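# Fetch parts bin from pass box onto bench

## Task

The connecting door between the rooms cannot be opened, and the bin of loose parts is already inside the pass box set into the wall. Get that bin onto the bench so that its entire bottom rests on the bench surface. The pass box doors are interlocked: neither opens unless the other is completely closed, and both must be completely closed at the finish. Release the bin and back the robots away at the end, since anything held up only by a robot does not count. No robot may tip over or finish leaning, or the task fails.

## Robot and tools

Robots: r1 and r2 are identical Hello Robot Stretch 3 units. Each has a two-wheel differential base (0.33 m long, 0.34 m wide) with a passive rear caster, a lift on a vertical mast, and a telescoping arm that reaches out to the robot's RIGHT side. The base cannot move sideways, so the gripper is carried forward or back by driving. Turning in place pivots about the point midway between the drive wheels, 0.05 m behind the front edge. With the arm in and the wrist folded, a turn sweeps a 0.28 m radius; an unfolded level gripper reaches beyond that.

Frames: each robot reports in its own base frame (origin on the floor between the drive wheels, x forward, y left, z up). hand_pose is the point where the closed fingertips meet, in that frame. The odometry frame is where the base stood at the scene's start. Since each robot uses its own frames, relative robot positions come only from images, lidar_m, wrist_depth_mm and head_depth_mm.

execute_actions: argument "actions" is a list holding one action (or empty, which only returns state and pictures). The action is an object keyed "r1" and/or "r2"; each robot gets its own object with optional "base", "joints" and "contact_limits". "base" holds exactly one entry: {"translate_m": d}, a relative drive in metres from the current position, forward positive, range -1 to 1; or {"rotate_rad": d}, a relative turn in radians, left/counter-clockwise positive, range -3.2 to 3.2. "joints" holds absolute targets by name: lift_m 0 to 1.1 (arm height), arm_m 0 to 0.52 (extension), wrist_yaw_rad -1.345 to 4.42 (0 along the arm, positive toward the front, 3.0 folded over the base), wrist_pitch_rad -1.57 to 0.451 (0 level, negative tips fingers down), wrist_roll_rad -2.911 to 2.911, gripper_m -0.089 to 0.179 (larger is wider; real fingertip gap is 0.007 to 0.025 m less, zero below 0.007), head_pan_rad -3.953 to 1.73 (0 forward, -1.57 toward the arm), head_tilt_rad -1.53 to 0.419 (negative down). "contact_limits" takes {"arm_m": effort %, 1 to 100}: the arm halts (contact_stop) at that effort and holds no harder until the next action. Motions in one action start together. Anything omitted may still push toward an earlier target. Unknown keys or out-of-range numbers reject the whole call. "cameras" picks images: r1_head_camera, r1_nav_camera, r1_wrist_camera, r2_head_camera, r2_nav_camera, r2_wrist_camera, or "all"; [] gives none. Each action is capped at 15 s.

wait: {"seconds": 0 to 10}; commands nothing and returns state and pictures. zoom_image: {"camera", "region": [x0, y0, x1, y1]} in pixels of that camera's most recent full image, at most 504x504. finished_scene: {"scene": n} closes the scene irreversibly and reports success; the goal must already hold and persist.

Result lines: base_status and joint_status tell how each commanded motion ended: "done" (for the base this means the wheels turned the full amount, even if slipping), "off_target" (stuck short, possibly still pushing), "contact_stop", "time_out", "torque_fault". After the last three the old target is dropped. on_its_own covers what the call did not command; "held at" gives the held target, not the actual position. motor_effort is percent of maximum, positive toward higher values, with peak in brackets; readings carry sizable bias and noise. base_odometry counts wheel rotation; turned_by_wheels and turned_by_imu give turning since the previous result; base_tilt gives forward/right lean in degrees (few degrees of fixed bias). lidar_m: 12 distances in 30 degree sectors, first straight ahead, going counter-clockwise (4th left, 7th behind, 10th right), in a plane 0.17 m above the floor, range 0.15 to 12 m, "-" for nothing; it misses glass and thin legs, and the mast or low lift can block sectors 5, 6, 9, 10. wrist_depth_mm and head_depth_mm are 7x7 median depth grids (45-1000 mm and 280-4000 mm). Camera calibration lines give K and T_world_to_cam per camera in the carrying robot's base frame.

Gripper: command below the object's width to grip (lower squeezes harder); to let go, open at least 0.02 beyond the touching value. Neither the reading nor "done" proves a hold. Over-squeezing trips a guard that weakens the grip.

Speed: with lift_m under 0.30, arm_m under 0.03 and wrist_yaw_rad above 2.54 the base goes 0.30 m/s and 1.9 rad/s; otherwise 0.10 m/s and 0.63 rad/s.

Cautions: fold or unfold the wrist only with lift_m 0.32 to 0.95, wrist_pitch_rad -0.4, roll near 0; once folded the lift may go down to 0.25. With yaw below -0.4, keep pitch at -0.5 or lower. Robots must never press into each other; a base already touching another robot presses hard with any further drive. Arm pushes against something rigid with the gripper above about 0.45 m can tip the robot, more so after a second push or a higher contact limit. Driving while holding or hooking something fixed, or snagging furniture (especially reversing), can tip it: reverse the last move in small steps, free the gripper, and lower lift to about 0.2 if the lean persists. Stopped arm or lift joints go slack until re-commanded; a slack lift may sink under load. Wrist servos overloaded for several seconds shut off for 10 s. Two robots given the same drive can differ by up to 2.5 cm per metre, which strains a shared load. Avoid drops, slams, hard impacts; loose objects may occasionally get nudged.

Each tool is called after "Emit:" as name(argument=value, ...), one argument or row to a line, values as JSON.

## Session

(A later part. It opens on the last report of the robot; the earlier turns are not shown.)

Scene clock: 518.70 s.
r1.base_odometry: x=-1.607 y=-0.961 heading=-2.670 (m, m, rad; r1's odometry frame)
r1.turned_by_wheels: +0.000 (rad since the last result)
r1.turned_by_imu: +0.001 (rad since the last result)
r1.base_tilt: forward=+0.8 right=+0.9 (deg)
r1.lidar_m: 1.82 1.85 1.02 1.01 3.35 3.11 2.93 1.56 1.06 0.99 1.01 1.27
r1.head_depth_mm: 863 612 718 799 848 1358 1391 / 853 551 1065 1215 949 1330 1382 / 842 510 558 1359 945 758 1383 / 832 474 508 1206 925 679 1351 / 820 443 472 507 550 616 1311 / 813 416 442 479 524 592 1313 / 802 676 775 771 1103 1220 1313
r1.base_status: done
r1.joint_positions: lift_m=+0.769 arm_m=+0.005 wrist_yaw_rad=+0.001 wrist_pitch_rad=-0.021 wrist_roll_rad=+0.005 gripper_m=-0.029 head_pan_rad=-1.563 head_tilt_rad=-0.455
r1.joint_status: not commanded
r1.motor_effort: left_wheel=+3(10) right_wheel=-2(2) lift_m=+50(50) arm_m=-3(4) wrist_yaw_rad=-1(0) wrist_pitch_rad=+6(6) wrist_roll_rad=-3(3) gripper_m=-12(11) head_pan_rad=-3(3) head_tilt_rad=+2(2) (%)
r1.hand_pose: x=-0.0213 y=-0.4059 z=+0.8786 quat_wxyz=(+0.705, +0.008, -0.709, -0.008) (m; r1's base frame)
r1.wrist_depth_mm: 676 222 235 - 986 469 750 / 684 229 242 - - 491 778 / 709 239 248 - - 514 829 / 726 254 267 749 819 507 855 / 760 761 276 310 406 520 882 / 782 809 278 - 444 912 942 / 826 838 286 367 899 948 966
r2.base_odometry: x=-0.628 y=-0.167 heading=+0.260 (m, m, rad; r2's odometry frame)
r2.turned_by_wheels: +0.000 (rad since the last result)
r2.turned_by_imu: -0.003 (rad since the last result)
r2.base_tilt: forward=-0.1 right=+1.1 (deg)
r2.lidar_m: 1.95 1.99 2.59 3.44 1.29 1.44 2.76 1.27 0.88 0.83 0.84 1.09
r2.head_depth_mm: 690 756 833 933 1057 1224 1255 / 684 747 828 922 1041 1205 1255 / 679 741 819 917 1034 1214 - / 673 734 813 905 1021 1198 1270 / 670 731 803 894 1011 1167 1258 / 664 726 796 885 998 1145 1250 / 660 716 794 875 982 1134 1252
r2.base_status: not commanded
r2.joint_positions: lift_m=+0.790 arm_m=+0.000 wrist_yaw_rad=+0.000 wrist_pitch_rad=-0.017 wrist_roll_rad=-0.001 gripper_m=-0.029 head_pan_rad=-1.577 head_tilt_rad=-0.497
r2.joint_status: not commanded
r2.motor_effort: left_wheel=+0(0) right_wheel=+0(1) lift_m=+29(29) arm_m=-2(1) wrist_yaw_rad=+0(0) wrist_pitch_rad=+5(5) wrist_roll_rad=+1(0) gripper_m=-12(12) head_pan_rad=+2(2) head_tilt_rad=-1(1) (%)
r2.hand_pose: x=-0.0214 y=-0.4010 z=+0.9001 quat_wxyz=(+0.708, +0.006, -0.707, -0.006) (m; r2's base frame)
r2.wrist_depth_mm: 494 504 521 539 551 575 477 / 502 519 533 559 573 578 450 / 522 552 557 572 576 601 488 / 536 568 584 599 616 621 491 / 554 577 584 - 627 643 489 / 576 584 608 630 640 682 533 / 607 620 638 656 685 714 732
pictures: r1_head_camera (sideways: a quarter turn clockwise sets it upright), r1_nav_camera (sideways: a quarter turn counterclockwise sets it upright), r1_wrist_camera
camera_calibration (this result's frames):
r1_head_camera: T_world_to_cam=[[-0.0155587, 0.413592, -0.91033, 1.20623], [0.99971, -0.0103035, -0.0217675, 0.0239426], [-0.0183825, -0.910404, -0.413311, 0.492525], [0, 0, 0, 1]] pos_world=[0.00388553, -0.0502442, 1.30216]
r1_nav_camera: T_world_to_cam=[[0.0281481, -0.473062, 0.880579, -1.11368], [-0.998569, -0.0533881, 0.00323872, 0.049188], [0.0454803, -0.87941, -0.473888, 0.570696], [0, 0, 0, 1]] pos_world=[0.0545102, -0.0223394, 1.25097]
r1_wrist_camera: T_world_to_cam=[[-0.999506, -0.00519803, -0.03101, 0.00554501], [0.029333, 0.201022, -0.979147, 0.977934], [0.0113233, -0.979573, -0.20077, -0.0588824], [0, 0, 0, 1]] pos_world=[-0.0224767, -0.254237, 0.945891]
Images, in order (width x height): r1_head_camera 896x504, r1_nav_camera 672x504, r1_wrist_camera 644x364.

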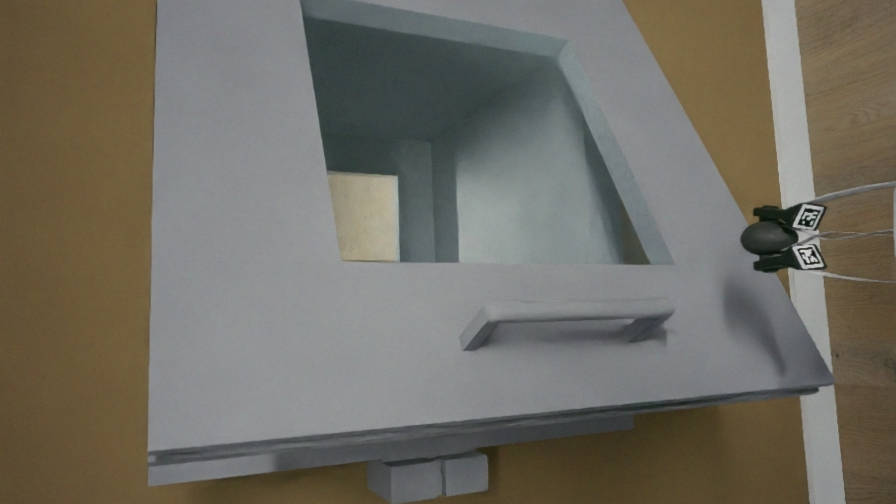

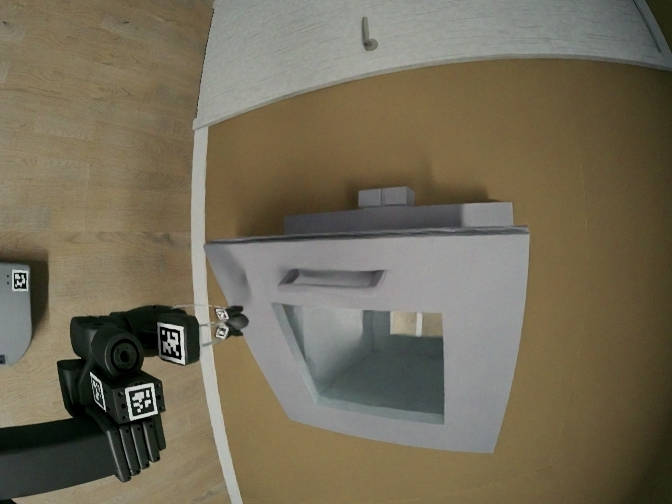

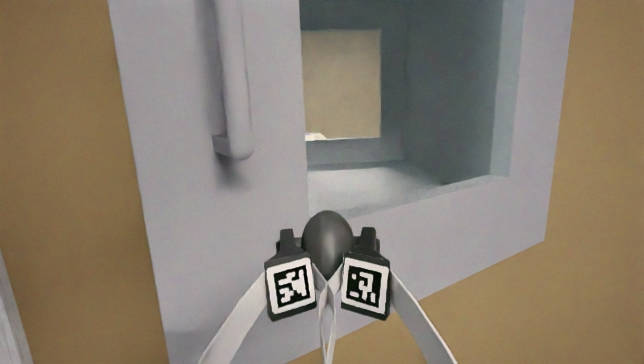

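Emit:
execute_actions(
  actions=[
    {"r1":{"base":{"translate_m":0.04},"joints":{"lift_m":0.75}}},
  ],
  cameras=[],
)

Emit:
execute_actions(
  actions=[
    {"r1":{"joints":{"arm_m":0.52},"contact_limits":{"arm_m":18}}},
  ],
  cameras=["r1_head_camera","r1_nav_camera","r1_wrist_camera"],
)

Scene clock: 526.37 s.
r1.base_odometry: x=-1.643 y=-0.979 heading=-2.670 (m, m, rad; r1's odometry frame)
r1.turned_by_wheels: +0.000 (rad since the last result)
r1.turned_by_imu: +0.000 (rad since the last result)
r1.base_tilt: forward=+0.8 right=+0.9 (deg)
r1.lidar_m: 1.77 1.81 2.32 1.00 3.33 3.17 2.97 1.56 1.06 0.99 1.01 1.26
r1.head_depth_mm: 860 578 913 1014 838 1352 1389 / 849 524 578 1260 946 1333 1392 / 840 484 523 1360 949 717 1386 / 828 449 481 519 559 644 1308 / 820 420 448 487 530 590 1278 / 808 657 709 771 880 1234 1335 / 800 855 920 984 1097 1216 1318
r1.base_status: done
r1.joint_positions: lift_m=+0.751 arm_m=+0.005 wrist_yaw_rad=+0.001 wrist_pitch_rad=-0.021 wrist_roll_rad=+0.005 gripper_m=-0.029 head_pan_rad=-1.563 head_tilt_rad=-0.455
r1.joint_status: all done
r1.motor_effort: left_wheel=+4(9) right_wheel=-2(3) lift_m=+15(42) arm_m=-4(4) wrist_yaw_rad=+0(0) wrist_pitch_rad=+6(6) wrist_roll_rad=-3(3) gripper_m=-12(11) head_pan_rad=-3(1) head_tilt_rad=+2(3) (%)
r1.hand_pose: x=-0.0213 y=-0.4059 z=+0.8600 quat_wxyz=(+0.705, +0.008, -0.709, -0.008) (m; r1's base frame)
r1.wrist_depth_mm: 653 675 225 262 - 623 740 / 682 683 231 270 - 626 781 / 719 719 236 279 - 642 808 / 744 746 248 288 736 469 829 / 768 781 257 284 369 479 878 / 789 819 267 - 404 898 922 / 825 838 290 331 905 939 983
r2.base_odometry: x=-0.628 y=-0.167 heading=+0.260 (m, m, rad; r2's odometry frame)
r2.turned_by_wheels: +0.000 (rad since the last result)
r2.turned_by_imu: -0.001 (rad since the last result)
r2.base_tilt: forward=-0.2 right=+1.1 (deg)
r2.lidar_m: 1.95 1.99 2.58 3.44 1.29 1.44 2.76 1.27 0.88 0.83 0.84 1.10
r2.head_depth_mm: 689 755 839 934 1059 1219 1257 / 686 752 828 922 1045 1206 1257 / 679 744 821 917 1037 1211 - / 674 737 814 906 1023 1196 1265 / 669 731 804 899 1011 1161 1267 / 663 726 796 883 1002 1141 1244 / 660 717 787 883 986 1131 1242
r2.base_status: not commanded
r2.joint_positions: lift_m=+0.790 arm_m=+0.000 wrist_yaw_rad=+0.000 wrist_pitch_rad=-0.017 wrist_roll_rad=-0.001 gripper_m=-0.029 head_pan_rad=-1.577 head_tilt_rad=-0.497
r2.joint_status: not commanded
r2.motor_effort: left_wheel=+0(0) right_wheel=-1(0) lift_m=+29(29) arm_m=-1(2) wrist_yaw_rad=+0(0) wrist_pitch_rad=+5(5) wrist_roll_rad=+0(1) gripper_m=-12(12) head_pan_rad=+2(2) head_tilt_rad=-1(1) (%)
r2.hand_pose: x=-0.0214 y=-0.4010 z=+0.9001 quat_wxyz=(+0.708, +0.006, -0.707, -0.006) (m; r2's base frame)
r2.wrist_depth_mm: 491 497 518 529 554 571 488 / 504 523 533 554 569 595 441 / 527 542 551 566 584 601 490 / 542 550 575 579 596 607 489 / 563 577 600 - 638 648 492 / 572 591 612 640 659 679 548 / 611 611 643 666 673 714 736
pictures: none
No camera images: the call's "cameras" was empty. Leave "cameras" out to get every camera's image.

Scene clock: 531.10 s.
r1.base_odometry: x=-1.643 y=-0.979 heading=-2.670 (m, m, rad; r1's odometry frame)
r1.turned_by_wheels: +0.000 (rad since the last result)
r1.turned_by_imu: -0.001 (rad since the last result)
r1.base_tilt: forward=+0.9 right=+0.9 (deg)
r1.lidar_m: 1.78 1.80 2.32 0.99 3.34 3.17 2.97 1.56 1.06 0.99 1.00 1.26
r1.head_depth_mm: 859 704 784 851 904 1356 1428 / 849 695 1245 1257 895 - 1354 / 839 682 - 1362 1040 1355 1388 / 828 671 3176 1366 1034 1316 1365 / 821 662 708 776 848 1252 1347 / 809 652 698 753 848 1229 1326 / 802 849 923 982 1100 1217 1311
r1.base_status: not commanded
r1.joint_positions: lift_m=+0.751 arm_m=+0.343 wrist_yaw_rad=+0.002 wrist_pitch_rad=-0.022 wrist_roll_rad=+0.005 gripper_m=-0.029 head_pan_rad=-1.564 head_tilt_rad=-0.453
r1.joint_status: arm_m contact_stop (moved +0.338 of +0.515)
r1.on_its_own: arm_m is slack since a contact_stop, until your next command for it (your +0.520 is given up)
r1.motor_effort: left_wheel=+2(18) right_wheel=+0(5) lift_m=+15(15) arm_m=+0(19) wrist_yaw_rad=-2(10) wrist_pitch_rad=+6(13) wrist_roll_rad=-3(3) gripper_m=-11(13) head_pan_rad=-3(2) head_tilt_rad=+2(1) (%)
r1.contact_limits: arm_m 18 (drawing in: default 25, maximum 41; extending or still: default 33, maximum 55)
r1.hand_pose: x=-0.0209 y=-0.7440 z=+0.8597 quat_wxyz=(+0.705, +0.009, -0.709, -0.007) (m; r1's base frame)
r1.wrist_depth_mm: 148 150 683 - - 579 397 / 152 154 667 - - 582 404 / 157 160 648 - 811 585 404 / 163 166 608 776 747 567 411 / 168 172 403 537 449 436 365 / 176 179 184 - 195 196 203 / 183 187 191 196 200 207 211
r2.base_odometry: x=-0.628 y=-0.167 heading=+0.260 (m, m, rad; r2's odometry frame)
r2.turned_by_wheels: +0.000 (rad since the last result)
r2.turned_by_imu: -0.001 (rad since the last result)
r2.base_tilt: forward=-0.1 right=+1.0 (deg)
r2.lidar_m: 1.95 1.99 2.59 3.46 1.29 1.44 2.76 1.27 0.88 0.82 0.84 1.10
r2.head_depth_mm: 692 754 836 931 1061 1225 1251 / 688 749 828 927 1049 1204 1261 / 682 742 822 915 1034 1210 - / 676 739 814 901 1020 1191 1277 / 671 730 807 895 1005 1154 1265 / 664 724 797 888 1002 1143 1249 / 661 719 791 878 990 1131 1253
r2.base_status: not commanded
r2.joint_positions: lift_m=+0.790 arm_m=+0.000 wrist_yaw_rad=+0.000 wrist_pitch_rad=-0.017 wrist_roll_rad=-0.001 gripper_m=-0.029 head_pan_rad=-1.577 head_tilt_rad=-0.497
r2.joint_status: not commanded
r2.motor_effort: left_wheel=+0(0) right_wheel=-1(1) lift_m=+28(29) arm_m=-2(2) wrist_yaw_rad=+0(0) wrist_pitch_rad=+5(5) wrist_roll_rad=+0(1) gripper_m=-12(12) head_pan_rad=+2(2) head_tilt_rad=-1(1) (%)
r2.hand_pose: x=-0.0214 y=-0.4010 z=+0.9001 quat_wxyz=(+0.708, +0.006, -0.707, -0.006) (m; r2's base frame)
r2.wrist_depth_mm: 497 506 522 541 557 570 489 / 513 517 538 554 573 565 443 / 525 549 547 573 588 601 489 / 548 566 562 599 614 629 495 / 558 574 590 - 639 646 495 / 572 594 616 657 659 670 541 / 609 622 640 672 694 729 735
pictures: r1_head_camera (sideways: a quarter turn clockwise sets it upright), r1_nav_camera (sideways: a quarter turn counterclockwise sets it upright), r1_wrist_camera
camera_calibration (this result's frames):
r1_head_camera: T_world_to_cam=[[-0.0154343, 0.412021, -0.911044, 1.20716], [0.999707, -0.0106149, -0.021737, 0.023903], [-0.0186267, -0.911113, -0.411737, 0.490478], [0, 0, 0, 1]] pos_world=[0.00387177, -0.0502431, 1.30225]
r1_nav_camera: T_world_to_cam=[[0.0280078, -0.471546, 0.881396, -1.11475], [-0.998583, -0.053109, 0.00331838, 0.0490843], [0.0452453, -0.880241, -0.472366, 0.568717], [0, 0, 0, 1]] pos_world=[0.0545047, -0.0224407, 1.25101]
r1_wrist_camera: T_world_to_cam=[[-0.999498, -0.00686736, -0.0309417, 0.00233478], [0.0289191, 0.20191, -0.978977, 1.0279], [0.0129704, -0.97938, -0.20161, -0.392952], [0, 0, 0, 1]] pos_world=[-0.0222957, -0.592377, 0.927143]
Images, in order (width x height): r1_head_camera 896x504, r1_nav_camera 672x504, r1_wrist_camera 644x364.

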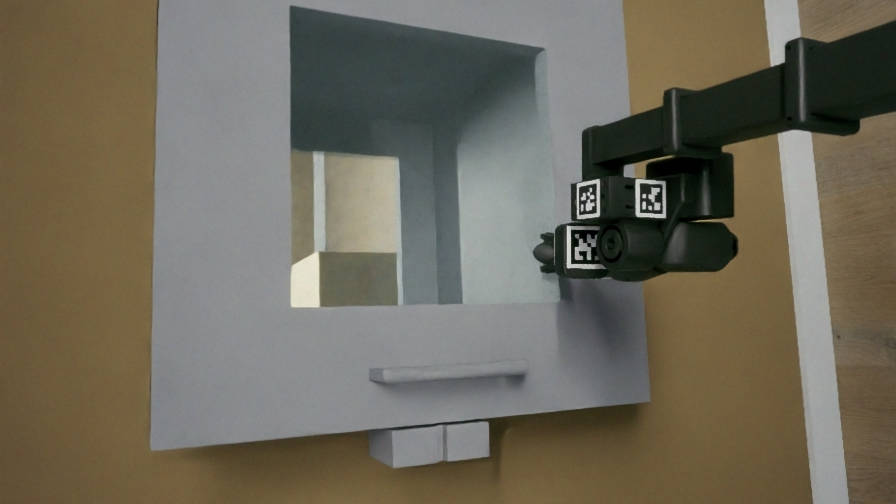

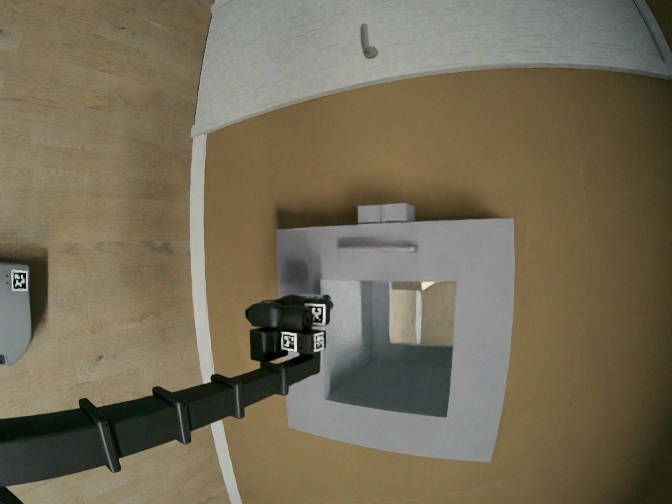

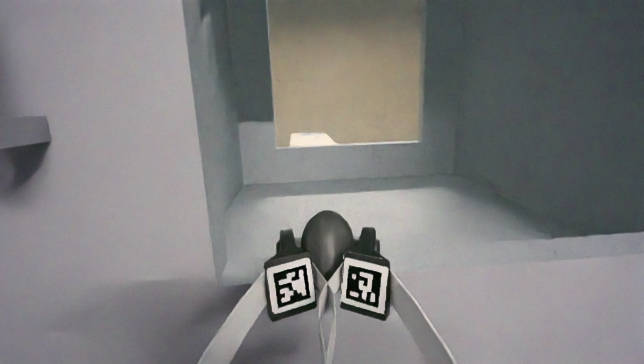

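Emit:
execute_actions(
  actions=[
    {"r1":{"joints":{"arm_m":0.24}}},
  ],
  cameras=[],
)

Emit:
execute_actions(
  actions=[
    {"r1":{"base":{"translate_m":0.17}}},
  ],
  cameras=[],
)

Emit:
execute_actions(
  actions=[
    {"r1":{"joints":{"arm_m":0.45},"contact_limits":{"arm_m":18}}},
  ],
  cameras=["r1_head_camera","r1_wrist_camera"],
)

Scene clock: 538.33 s.
r1.base_odometry: x=-1.643 y=-0.979 heading=-2.670 (m, m, rad; r1's odometry frame)
r1.turned_by_wheels: +0.000 (rad since the last result)
r1.turned_by_imu: +0.000 (rad since the last result)
r1.base_tilt: forward=+0.8 right=+0.9 (deg)
r1.lidar_m: 1.78 1.80 2.32 0.99 3.35 3.14 2.97 1.56 1.05 0.99 1.01 1.26
r1.head_depth_mm: 859 705 785 853 905 1348 1425 / 851 694 1239 1258 896 1294 - / 838 681 - 1364 895 - 1314 / 828 670 3177 1360 876 - 1318 / 816 662 709 777 850 1255 1345 / 809 652 698 749 846 1236 1325 / 802 849 919 982 1098 1214 1316
r1.base_status: not commanded
r1.joint_positions: lift_m=+0.751 arm_m=+0.240 wrist_yaw_rad=+0.001 wrist_pitch_rad=-0.021 wrist_roll_rad=+0.005 gripper_m=-0.029 head_pan_rad=-1.564 head_tilt_rad=-0.453
r1.joint_status: all done
r1.motor_effort: left_wheel=+2(2) right_wheel=-1(0) lift_m=+16(15) arm_m=-4(5) wrist_yaw_rad=-1(3) wrist_pitch_rad=+6(7) wrist_roll_rad=-3(3) gripper_m=-12(12) head_pan_rad=-4(3) head_tilt_rad=+1(1) (%)
r1.hand_pose: x=-0.0211 y=-0.6409 z=+0.8599 quat_wxyz=(+0.705, +0.008, -0.709, -0.007) (m; r1's base frame)
r1.wrist_depth_mm: 238 240 250 - 835 577 412 / 245 248 256 - 841 603 416 / 479 260 264 - 878 598 416 / 500 268 274 783 753 573 317 / 525 278 284 296 299 307 315 / 535 291 293 - 311 320 328 / 567 305 310 316 327 629 665
r2.base_odometry: x=-0.628 y=-0.167 heading=+0.260 (m, m, rad; r2's odometry frame)
r2.turned_by_wheels: +0.000 (rad since the last result)
r2.turned_by_imu: -0.001 (rad since the last result)
r2.base_tilt: forward=-0.2 right=+1.1 (deg)
r2.lidar_m: 1.95 1.99 2.59 3.44 1.29 1.44 2.76 1.27 0.88 0.83 0.84 1.10
r2.head_depth_mm: 691 751 831 934 1063 1219 1261 / 686 749 823 922 1046 1205 1256 / 679 743 823 909 1032 1210 - / 675 737 810 905 1024 1188 1265 / 668 730 807 899 1013 1155 1263 / 663 725 800 887 1004 1138 1253 / 659 718 792 876 991 1128 1249
r2.base_status: not commanded
r2.joint_positions: lift_m=+0.790 arm_m=+0.000 wrist_yaw_rad=+0.000 wrist_pitch_rad=-0.017 wrist_roll_rad=-0.001 gripper_m=-0.029 head_pan_rad=-1.577 head_tilt_rad=-0.497
r2.joint_status: not commanded
r2.motor_effort: left_wheel=+0(0) right_wheel=-1(0) lift_m=+29(29) arm_m=-2(1) wrist_yaw_rad=+0(0) wrist_pitch_rad=+5(5) wrist_roll_rad=+1(1) gripper_m=-12(13) head_pan_rad=+2(2) head_tilt_rad=-1(1) (%)
r2.hand_pose: x=-0.0214 y=-0.4010 z=+0.9001 quat_wxyz=(+0.708, +0.006, -0.707, -0.006) (m; r2's base frame)
r2.wrist_depth_mm: 493 504 522 525 557 572 483 / 516 525 529 541 559 574 442 / 532 535 550 559 593 600 499 / 542 564 576 593 628 597 485 / 562 568 599 - 641 643 481 / 582 605 633 638 654 691 537 / 600 621 657 653 693 702 728
pictures: none
No camera images: the call's "cameras" was empty. Leave "cameras" out to get every camera's image.

Scene clock: 541.60 s.
r1.base_odometry: x=-1.794 y=-1.056 heading=-2.670 (m, m, rad; r1's odometry frame)
r1.turned_by_wheels: +0.000 (rad since the last result)
r1.turned_by_imu: +0.000 (rad since the last result)
r1.base_tilt: forward=+0.8 right=+0.9 (deg)
r1.lidar_m: 1.60 1.64 2.10 0.98 2.44 3.35 3.12 1.53 1.04 0.97 0.99 1.24
r1.head_depth_mm: 845 689 1314 1297 902 1327 1420 / 835 679 - 1369 893 1272 - / 823 666 710 781 859 - 1313 / 813 662 710 759 836 - 1309 / 805 864 931 990 1112 1230 1336 / 795 854 922 1001 1096 1212 1317 / 788 846 913 986 1085 1191 1300
r1.base_status: done
r1.joint_positions: lift_m=+0.751 arm_m=+0.240 wrist_yaw_rad=+0.001 wrist_pitch_rad=-0.021 wrist_roll_rad=+0.005 gripper_m=-0.029 head_pan_rad=-1.564 head_tilt_rad=-0.453
r1.joint_status: not commanded
r1.motor_effort: left_wheel=+2(7) right_wheel=+0(3) lift_m=+15(15) arm_m=-4(4) wrist_yaw_rad=-1(0) wrist_pitch_rad=+6(6) wrist_roll_rad=-3(3) gripper_m=-12(12) head_pan_rad=-3(3) head_tilt_rad=+2(1) (%)
r1.hand_pose: x=-0.0211 y=-0.6409 z=+0.8599 quat_wxyz=(+0.705, +0.008, -0.709, -0.007) (m; r1's base frame)
r1.wrist_depth_mm: 435 443 239 237 242 811 591 / 455 457 460 246 250 839 602 / 471 478 489 256 260 868 602 / 485 494 506 265 270 705 579 / 504 516 525 272 281 288 294 / 521 531 543 - 293 299 309 / 540 559 567 304 307 314 628
r2.base_odometry: x=-0.628 y=-0.167 heading=+0.260 (m, m, rad; r2's odometry frame)
r2.turned_by_wheels: +0.000 (rad since the last result)
r2.turned_by_imu: -0.001 (rad since the last result)
r2.base_tilt: forward=-0.2 right=+1.1 (deg)
r2.lidar_m: 1.95 1.99 2.59 3.44 1.29 1.44 2.77 1.28 0.88 0.83 0.84 1.10
r2.head_depth_mm: 689 755 836 935 1051 1228 1260 / 685 749 828 925 1049 1206 1258 / 678 744 821 918 1033 1210 - / 673 737 811 905 1019 1201 1269 / 667 733 804 893 1014 1162 1263 / 664 725 797 888 1001 1145 1258 / 661 720 791 873 980 1128 1254
r2.base_status: not commanded
r2.joint_positions: lift_m=+0.790 arm_m=+0.000 wrist_yaw_rad=+0.000 wrist_pitch_rad=-0.017 wrist_roll_rad=-0.001 gripper_m=-0.029 head_pan_rad=-1.577 head_tilt_rad=-0.497
r2.joint_status: not commanded
r2.motor_effort: left_wheel=+0(0) right_wheel=-1(1) lift_m=+29(29) arm_m=-1(1) wrist_yaw_rad=+0(0) wrist_pitch_rad=+5(5) wrist_roll_rad=+0(1) gripper_m=-12(12) head_pan_rad=+2(2) head_tilt_rad=-1(1) (%)
r2.hand_pose: x=-0.0214 y=-0.4010 z=+0.9001 quat_wxyz=(+0.708, +0.006, -0.707, -0.006) (m; r2's base frame)
r2.wrist_depth_mm: 496 501 523 535 548 566 488 / 502 522 533 569 572 590 448 / 518 534 558 563 582 615 494 / 553 556 576 590 609 631 481 / 565 567 599 - 636 647 477 / 586 606 606 641 674 684 535 / 606 626 636 663 681 704 727
pictures: none
No camera images: the call's "cameras" was empty. Leave "cameras" out to get every camera's image.

Scene clock: 544.30 s.
r1.base_odometry: x=-1.794 y=-1.056 heading=-2.670 (m, m, rad; r1's odometry frame)
r1.turned_by_wheels: +0.000 (rad since the last result)
r1.turned_by_imu: -0.002 (rad since the last result)
r1.base_tilt: forward=+0.8 right=+0.9 (deg)
r1.lidar_m: 1.61 1.63 2.10 0.98 2.43 3.35 3.12 1.53 1.04 0.97 0.99 1.25
r1.head_depth_mm: 847 690 1307 1300 905 1331 1413 / 837 682 - 1375 895 - - / 826 669 711 782 848 - 1368 / 817 662 711 751 821 1310 1351 / 806 868 932 992 1113 1237 1334 / 796 854 923 1005 1096 1211 1308 / 788 845 912 988 1079 1191 1305
r1.base_status: not commanded
r1.joint_positions: lift_m=+0.751 arm_m=+0.328 wrist_yaw_rad=+0.004 wrist_pitch_rad=-0.022 wrist_roll_rad=+0.005 gripper_m=-0.029 head_pan_rad=-1.564 head_tilt_rad=-0.453
r1.joint_status: arm_m contact_stop (moved +0.087 of +0.210)
r1.on_its_own: arm_m is slack since a contact_stop, until your next command for it (your +0.450 is given up)
r1.motor_effort: left_wheel=+3(16) right_wheel=-2(2) lift_m=+15(15) arm_m=+0(19) wrist_yaw_rad=-5(5) wrist_pitch_rad=+7(13) wrist_roll_rad=-3(3) gripper_m=-12(12) head_pan_rad=-2(3) head_tilt_rad=+0(1) (%)
r1.contact_limits: arm_m 18 (drawing in: default 25, maximum 41; extending or still: default 33, maximum 55)
r1.hand_pose: x=-0.0205 y=-0.7283 z=+0.8596 quat_wxyz=(+0.705, +0.010, -0.709, -0.007) (m; r1's base frame)
r1.wrist_depth_mm: 362 366 153 156 156 163 593 / 372 382 162 162 116 169 591 / 386 393 398 166 169 175 599 / 403 409 416 174 178 184 576 / 420 426 436 178 185 191 424 / 433 444 446 - 193 198 203 / 453 457 469 197 200 207 212
r2.base_odometry: x=-0.628 y=-0.167 heading=+0.260 (m, m, rad; r2's odometry frame)
r2.turned_by_wheels: +0.000 (rad since the last result)
r2.turned_by_imu: -0.001 (rad since the last result)
r2.base_tilt: forward=-0.1 right=+1.1 (deg)
r2.lidar_m: 1.96 2.00 2.59 3.45 1.30 1.44 2.77 1.27 0.88 0.83 0.85 1.10
r2.head_depth_mm: 690 757 831 938 1057 1226 1242 / 685 751 824 929 1047 1210 1263 / 678 743 821 916 1042 1208 - / 674 733 814 907 1024 1189 1270 / 671 729 805 897 1012 1164 1270 / 665 725 796 885 995 1142 1251 / 658 721 788 879 985 1127 1249
r2.base_status: not commanded
r2.joint_positions: lift_m=+0.790 arm_m=+0.000 wrist_yaw_rad=+0.000 wrist_pitch_rad=-0.017 wrist_roll_rad=-0.001 gripper_m=-0.029 head_pan_rad=-1.577 head_tilt_rad=-0.497
r2.joint_status: not commanded
r2.motor_effort: left_wheel=+0(0) right_wheel=-1(1) lift_m=+29(29) arm_m=-1(2) wrist_yaw_rad=+0(0) wrist_pitch_rad=+5(5) wrist_roll_rad=+1(0) gripper_m=-12(12) head_pan_rad=+2(2) head_tilt_rad=-1(1) (%)
r2.hand_pose: x=-0.0214 y=-0.4010 z=+0.9001 quat_wxyz=(+0.708, +0.006, -0.707, -0.006) (m; r2's base frame)
r2.wrist_depth_mm: 495 513 521 534 553 578 491 / 507 520 537 555 573 578 438 / 528 542 553 576 590 601 486 / 551 547 573 594 608 614 491 / 568 560 581 - 637 651 488 / 577 591 601 635 658 680 535 / 604 629 651 676 694 701 738
pictures: r1_head_camera (sideways: a quarter turn clockwise sets it upright), r1_wrist_camera
camera_calibration (this result's frames):
r1_head_camera: T_world_to_cam=[[-0.0154009, 0.411532, -0.911265, 1.20745], [0.999707, -0.0106994, -0.0217275, 0.0238906], [-0.0186915, -0.911332, -0.411247, 0.489841], [0, 0, 0, 1]] pos_world=[0.0038681, -0.0502427, 1.30227]
r1_wrist_camera: T_world_to_cam=[[-0.999486, -0.00839736, -0.030932, 0.00171111], [0.0285922, 0.202523, -0.97886, 1.02492], [0.0144843, -0.979242, -0.202179, -0.377006], [0, 0, 0, 1]] pos_world=[-0.0221337, -0.576735, 0.927082]
Images, in order (width x height): r1_head_camera 896x504, r1_wrist_camera 644x364.

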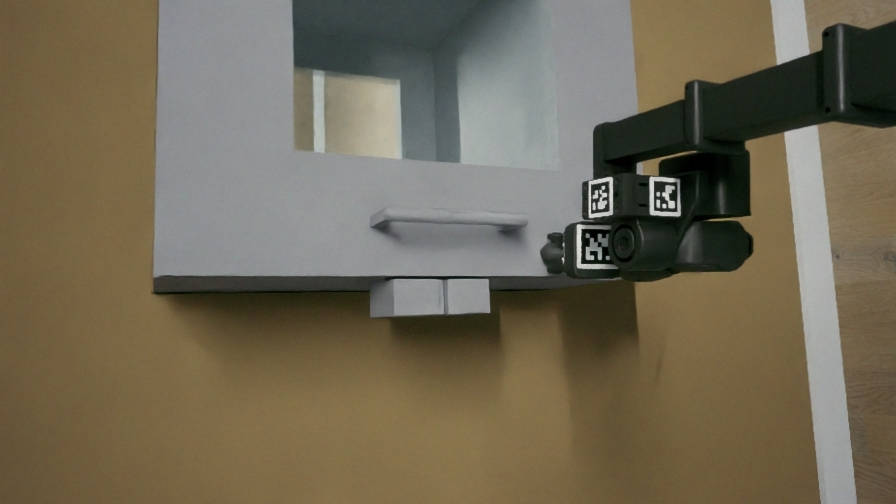

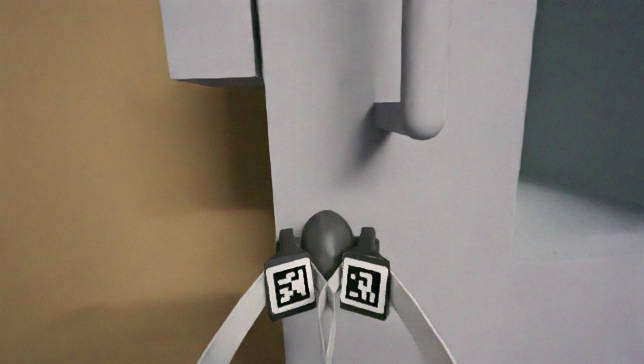

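Shut. Retract and finish.

Emit:
execute_actions(
  actions=[
    {"r1":{"joints":{"arm_m":0.005}}},
  ],
  cameras=["r1_head_camera","r2_head_camera"],
)

Emit:
finished_scene(
  scene=2,
)

Scene clock: 550.20 s.
r1.base_odometry: x=-1.794 y=-1.056 heading=-2.670 (m, m, rad; r1's odometry frame)
r1.turned_by_wheels: +0.000 (rad since the last result)
r1.turned_by_imu: +0.000 (rad since the last result)
r1.base_tilt: forward=+0.9 right=+0.9 (deg)
r1.lidar_m: 1.61 1.63 2.10 0.98 2.44 3.33 3.11 1.54 1.04 0.97 0.99 1.24
r1.head_depth_mm: 844 689 1304 1301 901 1332 1388 / 834 680 - 1373 889 1304 1389 / 826 667 711 782 861 1281 1363 / 816 662 710 753 850 1261 1325 / 807 866 932 993 1113 1232 1332 / 796 856 923 1005 1100 1208 1316 / 787 846 911 988 1079 1188 1300
r1.base_status: not commanded
r1.joint_positions: lift_m=+0.751 arm_m=+0.005 wrist_yaw_rad=+0.001 wrist_pitch_rad=-0.022 wrist_roll_rad=+0.005 gripper_m=-0.029 head_pan_rad=-1.564 head_tilt_rad=-0.453
r1.joint_status: all done
r1.motor_effort: left_wheel=+2(3) right_wheel=-1(2) lift_m=+15(15) arm_m=-4(2) wrist_yaw_rad=+0(4) wrist_pitch_rad=+6(7) wrist_roll_rad=-3(3) gripper_m=-13(12) head_pan_rad=-3(2) head_tilt_rad=+2(1) (%)
r1.hand_pose: x=-0.0213 y=-0.4059 z=+0.8598 quat_wxyz=(+0.705, +0.008, -0.709, -0.008) (m; r1's base frame)
r1.wrist_depth_mm: 641 660 669 459 - 875 623 / 658 685 692 473 - 885 541 / 675 706 721 497 - 919 539 / 700 724 756 523 529 541 552 / 717 762 774 780 548 560 878 / 748 795 792 - 859 879 902 / 778 830 841 865 884 909 942
r2.base_odometry: x=-0.628 y=-0.167 heading=+0.260 (m, m, rad; r2's odometry frame)
r2.turned_by_wheels: +0.000 (rad since the last result)
r2.turned_by_imu: -0.002 (rad since the last result)
r2.base_tilt: forward=-0.1 right=+1.0 (deg)
r2.lidar_m: 1.96 2.00 2.59 3.45 1.29 1.44 2.76 1.28 0.88 0.83 0.85 1.10
r2.head_depth_mm: 690 757 836 936 1057 1227 1253 / 683 751 826 924 1047 1205 1256 / 679 743 816 915 1036 1209 - / 675 737 813 907 1023 1191 1279 / 671 729 805 895 1016 1161 1270 / 666 729 799 892 997 1143 1249 / 656 718 788 882 988 1134 1253
r2.base_status: not commanded
r2.joint_positions: lift_m=+0.790 arm_m=+0.000 wrist_yaw_rad=+0.000 wrist_pitch_rad=-0.017 wrist_roll_rad=-0.001 gripper_m=-0.029 head_pan_rad=-1.577 head_tilt_rad=-0.497
r2.joint_status: not commanded
r2.motor_effort: left_wheel=+0(0) right_wheel=-1(1) lift_m=+28(29) arm_m=-2(1) wrist_yaw_rad=+0(0) wrist_pitch_rad=+5(5) wrist_roll_rad=+0(1) gripper_m=-12(12) head_pan_rad=+2(2) head_tilt_rad=-1(1) (%)
r2.hand_pose: x=-0.0214 y=-0.4010 z=+0.9001 quat_wxyz=(+0.708, +0.006, -0.707, -0.006) (m; r2's base frame)
r2.wrist_depth_mm: 492 505 525 544 536 575 488 / 510 525 542 551 567 585 437 / 521 538 555 571 590 598 485 / 538 556 575 593 609 631 482 / 557 580 594 - 636 652 494 / 579 599 601 639 663 682 535 / 595 610 629 650 677 701 741
pictures: r1_head_camera (sideways: a quarter turn clockwise sets it upright), r2_head_camera (sideways: a quarter turn clockwise sets it upright)
camera_calibration (this result's frames):
r1_head_camera: T_world_to_cam=[[-0.0154009, 0.411533, -0.911265, 1.20745], [0.999707, -0.0106994, -0.0217275, 0.0238906], [-0.0186915, -0.911332, -0.411247, 0.489841], [0, 0, 0, 1]] pos_world=[0.0038681, -0.0502427, 1.30227]
r2_head_camera: T_world_to_cam=[[0.0285475, 0.505659, -0.862261, 1.14299], [0.999471, -0.000985393, 0.0325124, -0.04011], [0.0155905, -0.862733, -0.505419, 0.619984], [0, 0, 0, 1]] pos_world=[-0.00220659, -0.0431213, 1.30021]
Images, in order (width x height): r1_head_camera 896x504, r2_head_camera 896x504.

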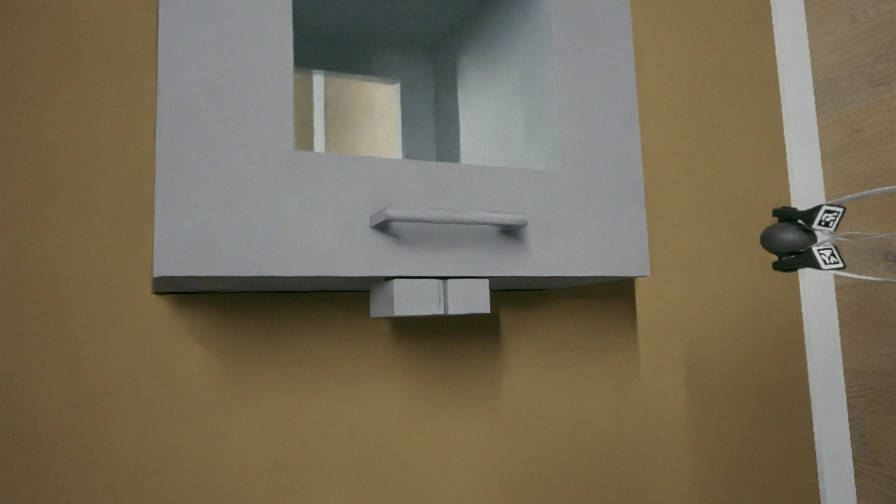

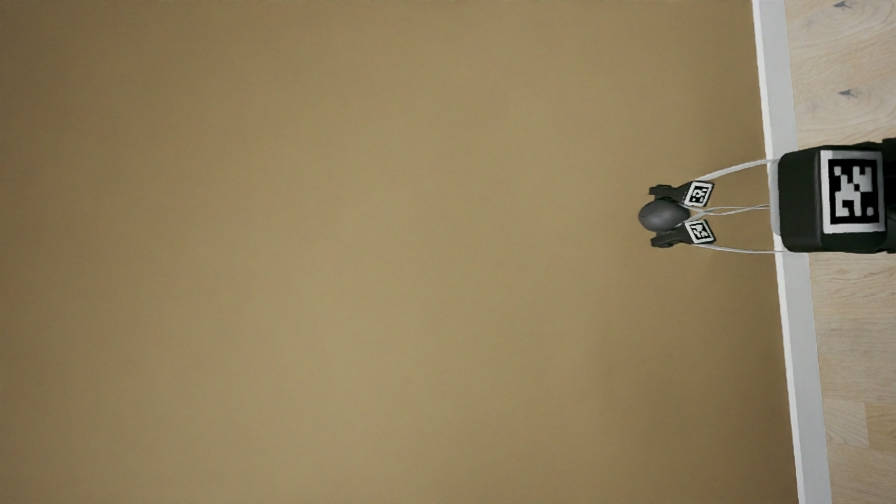

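The scene is finished: the task was done.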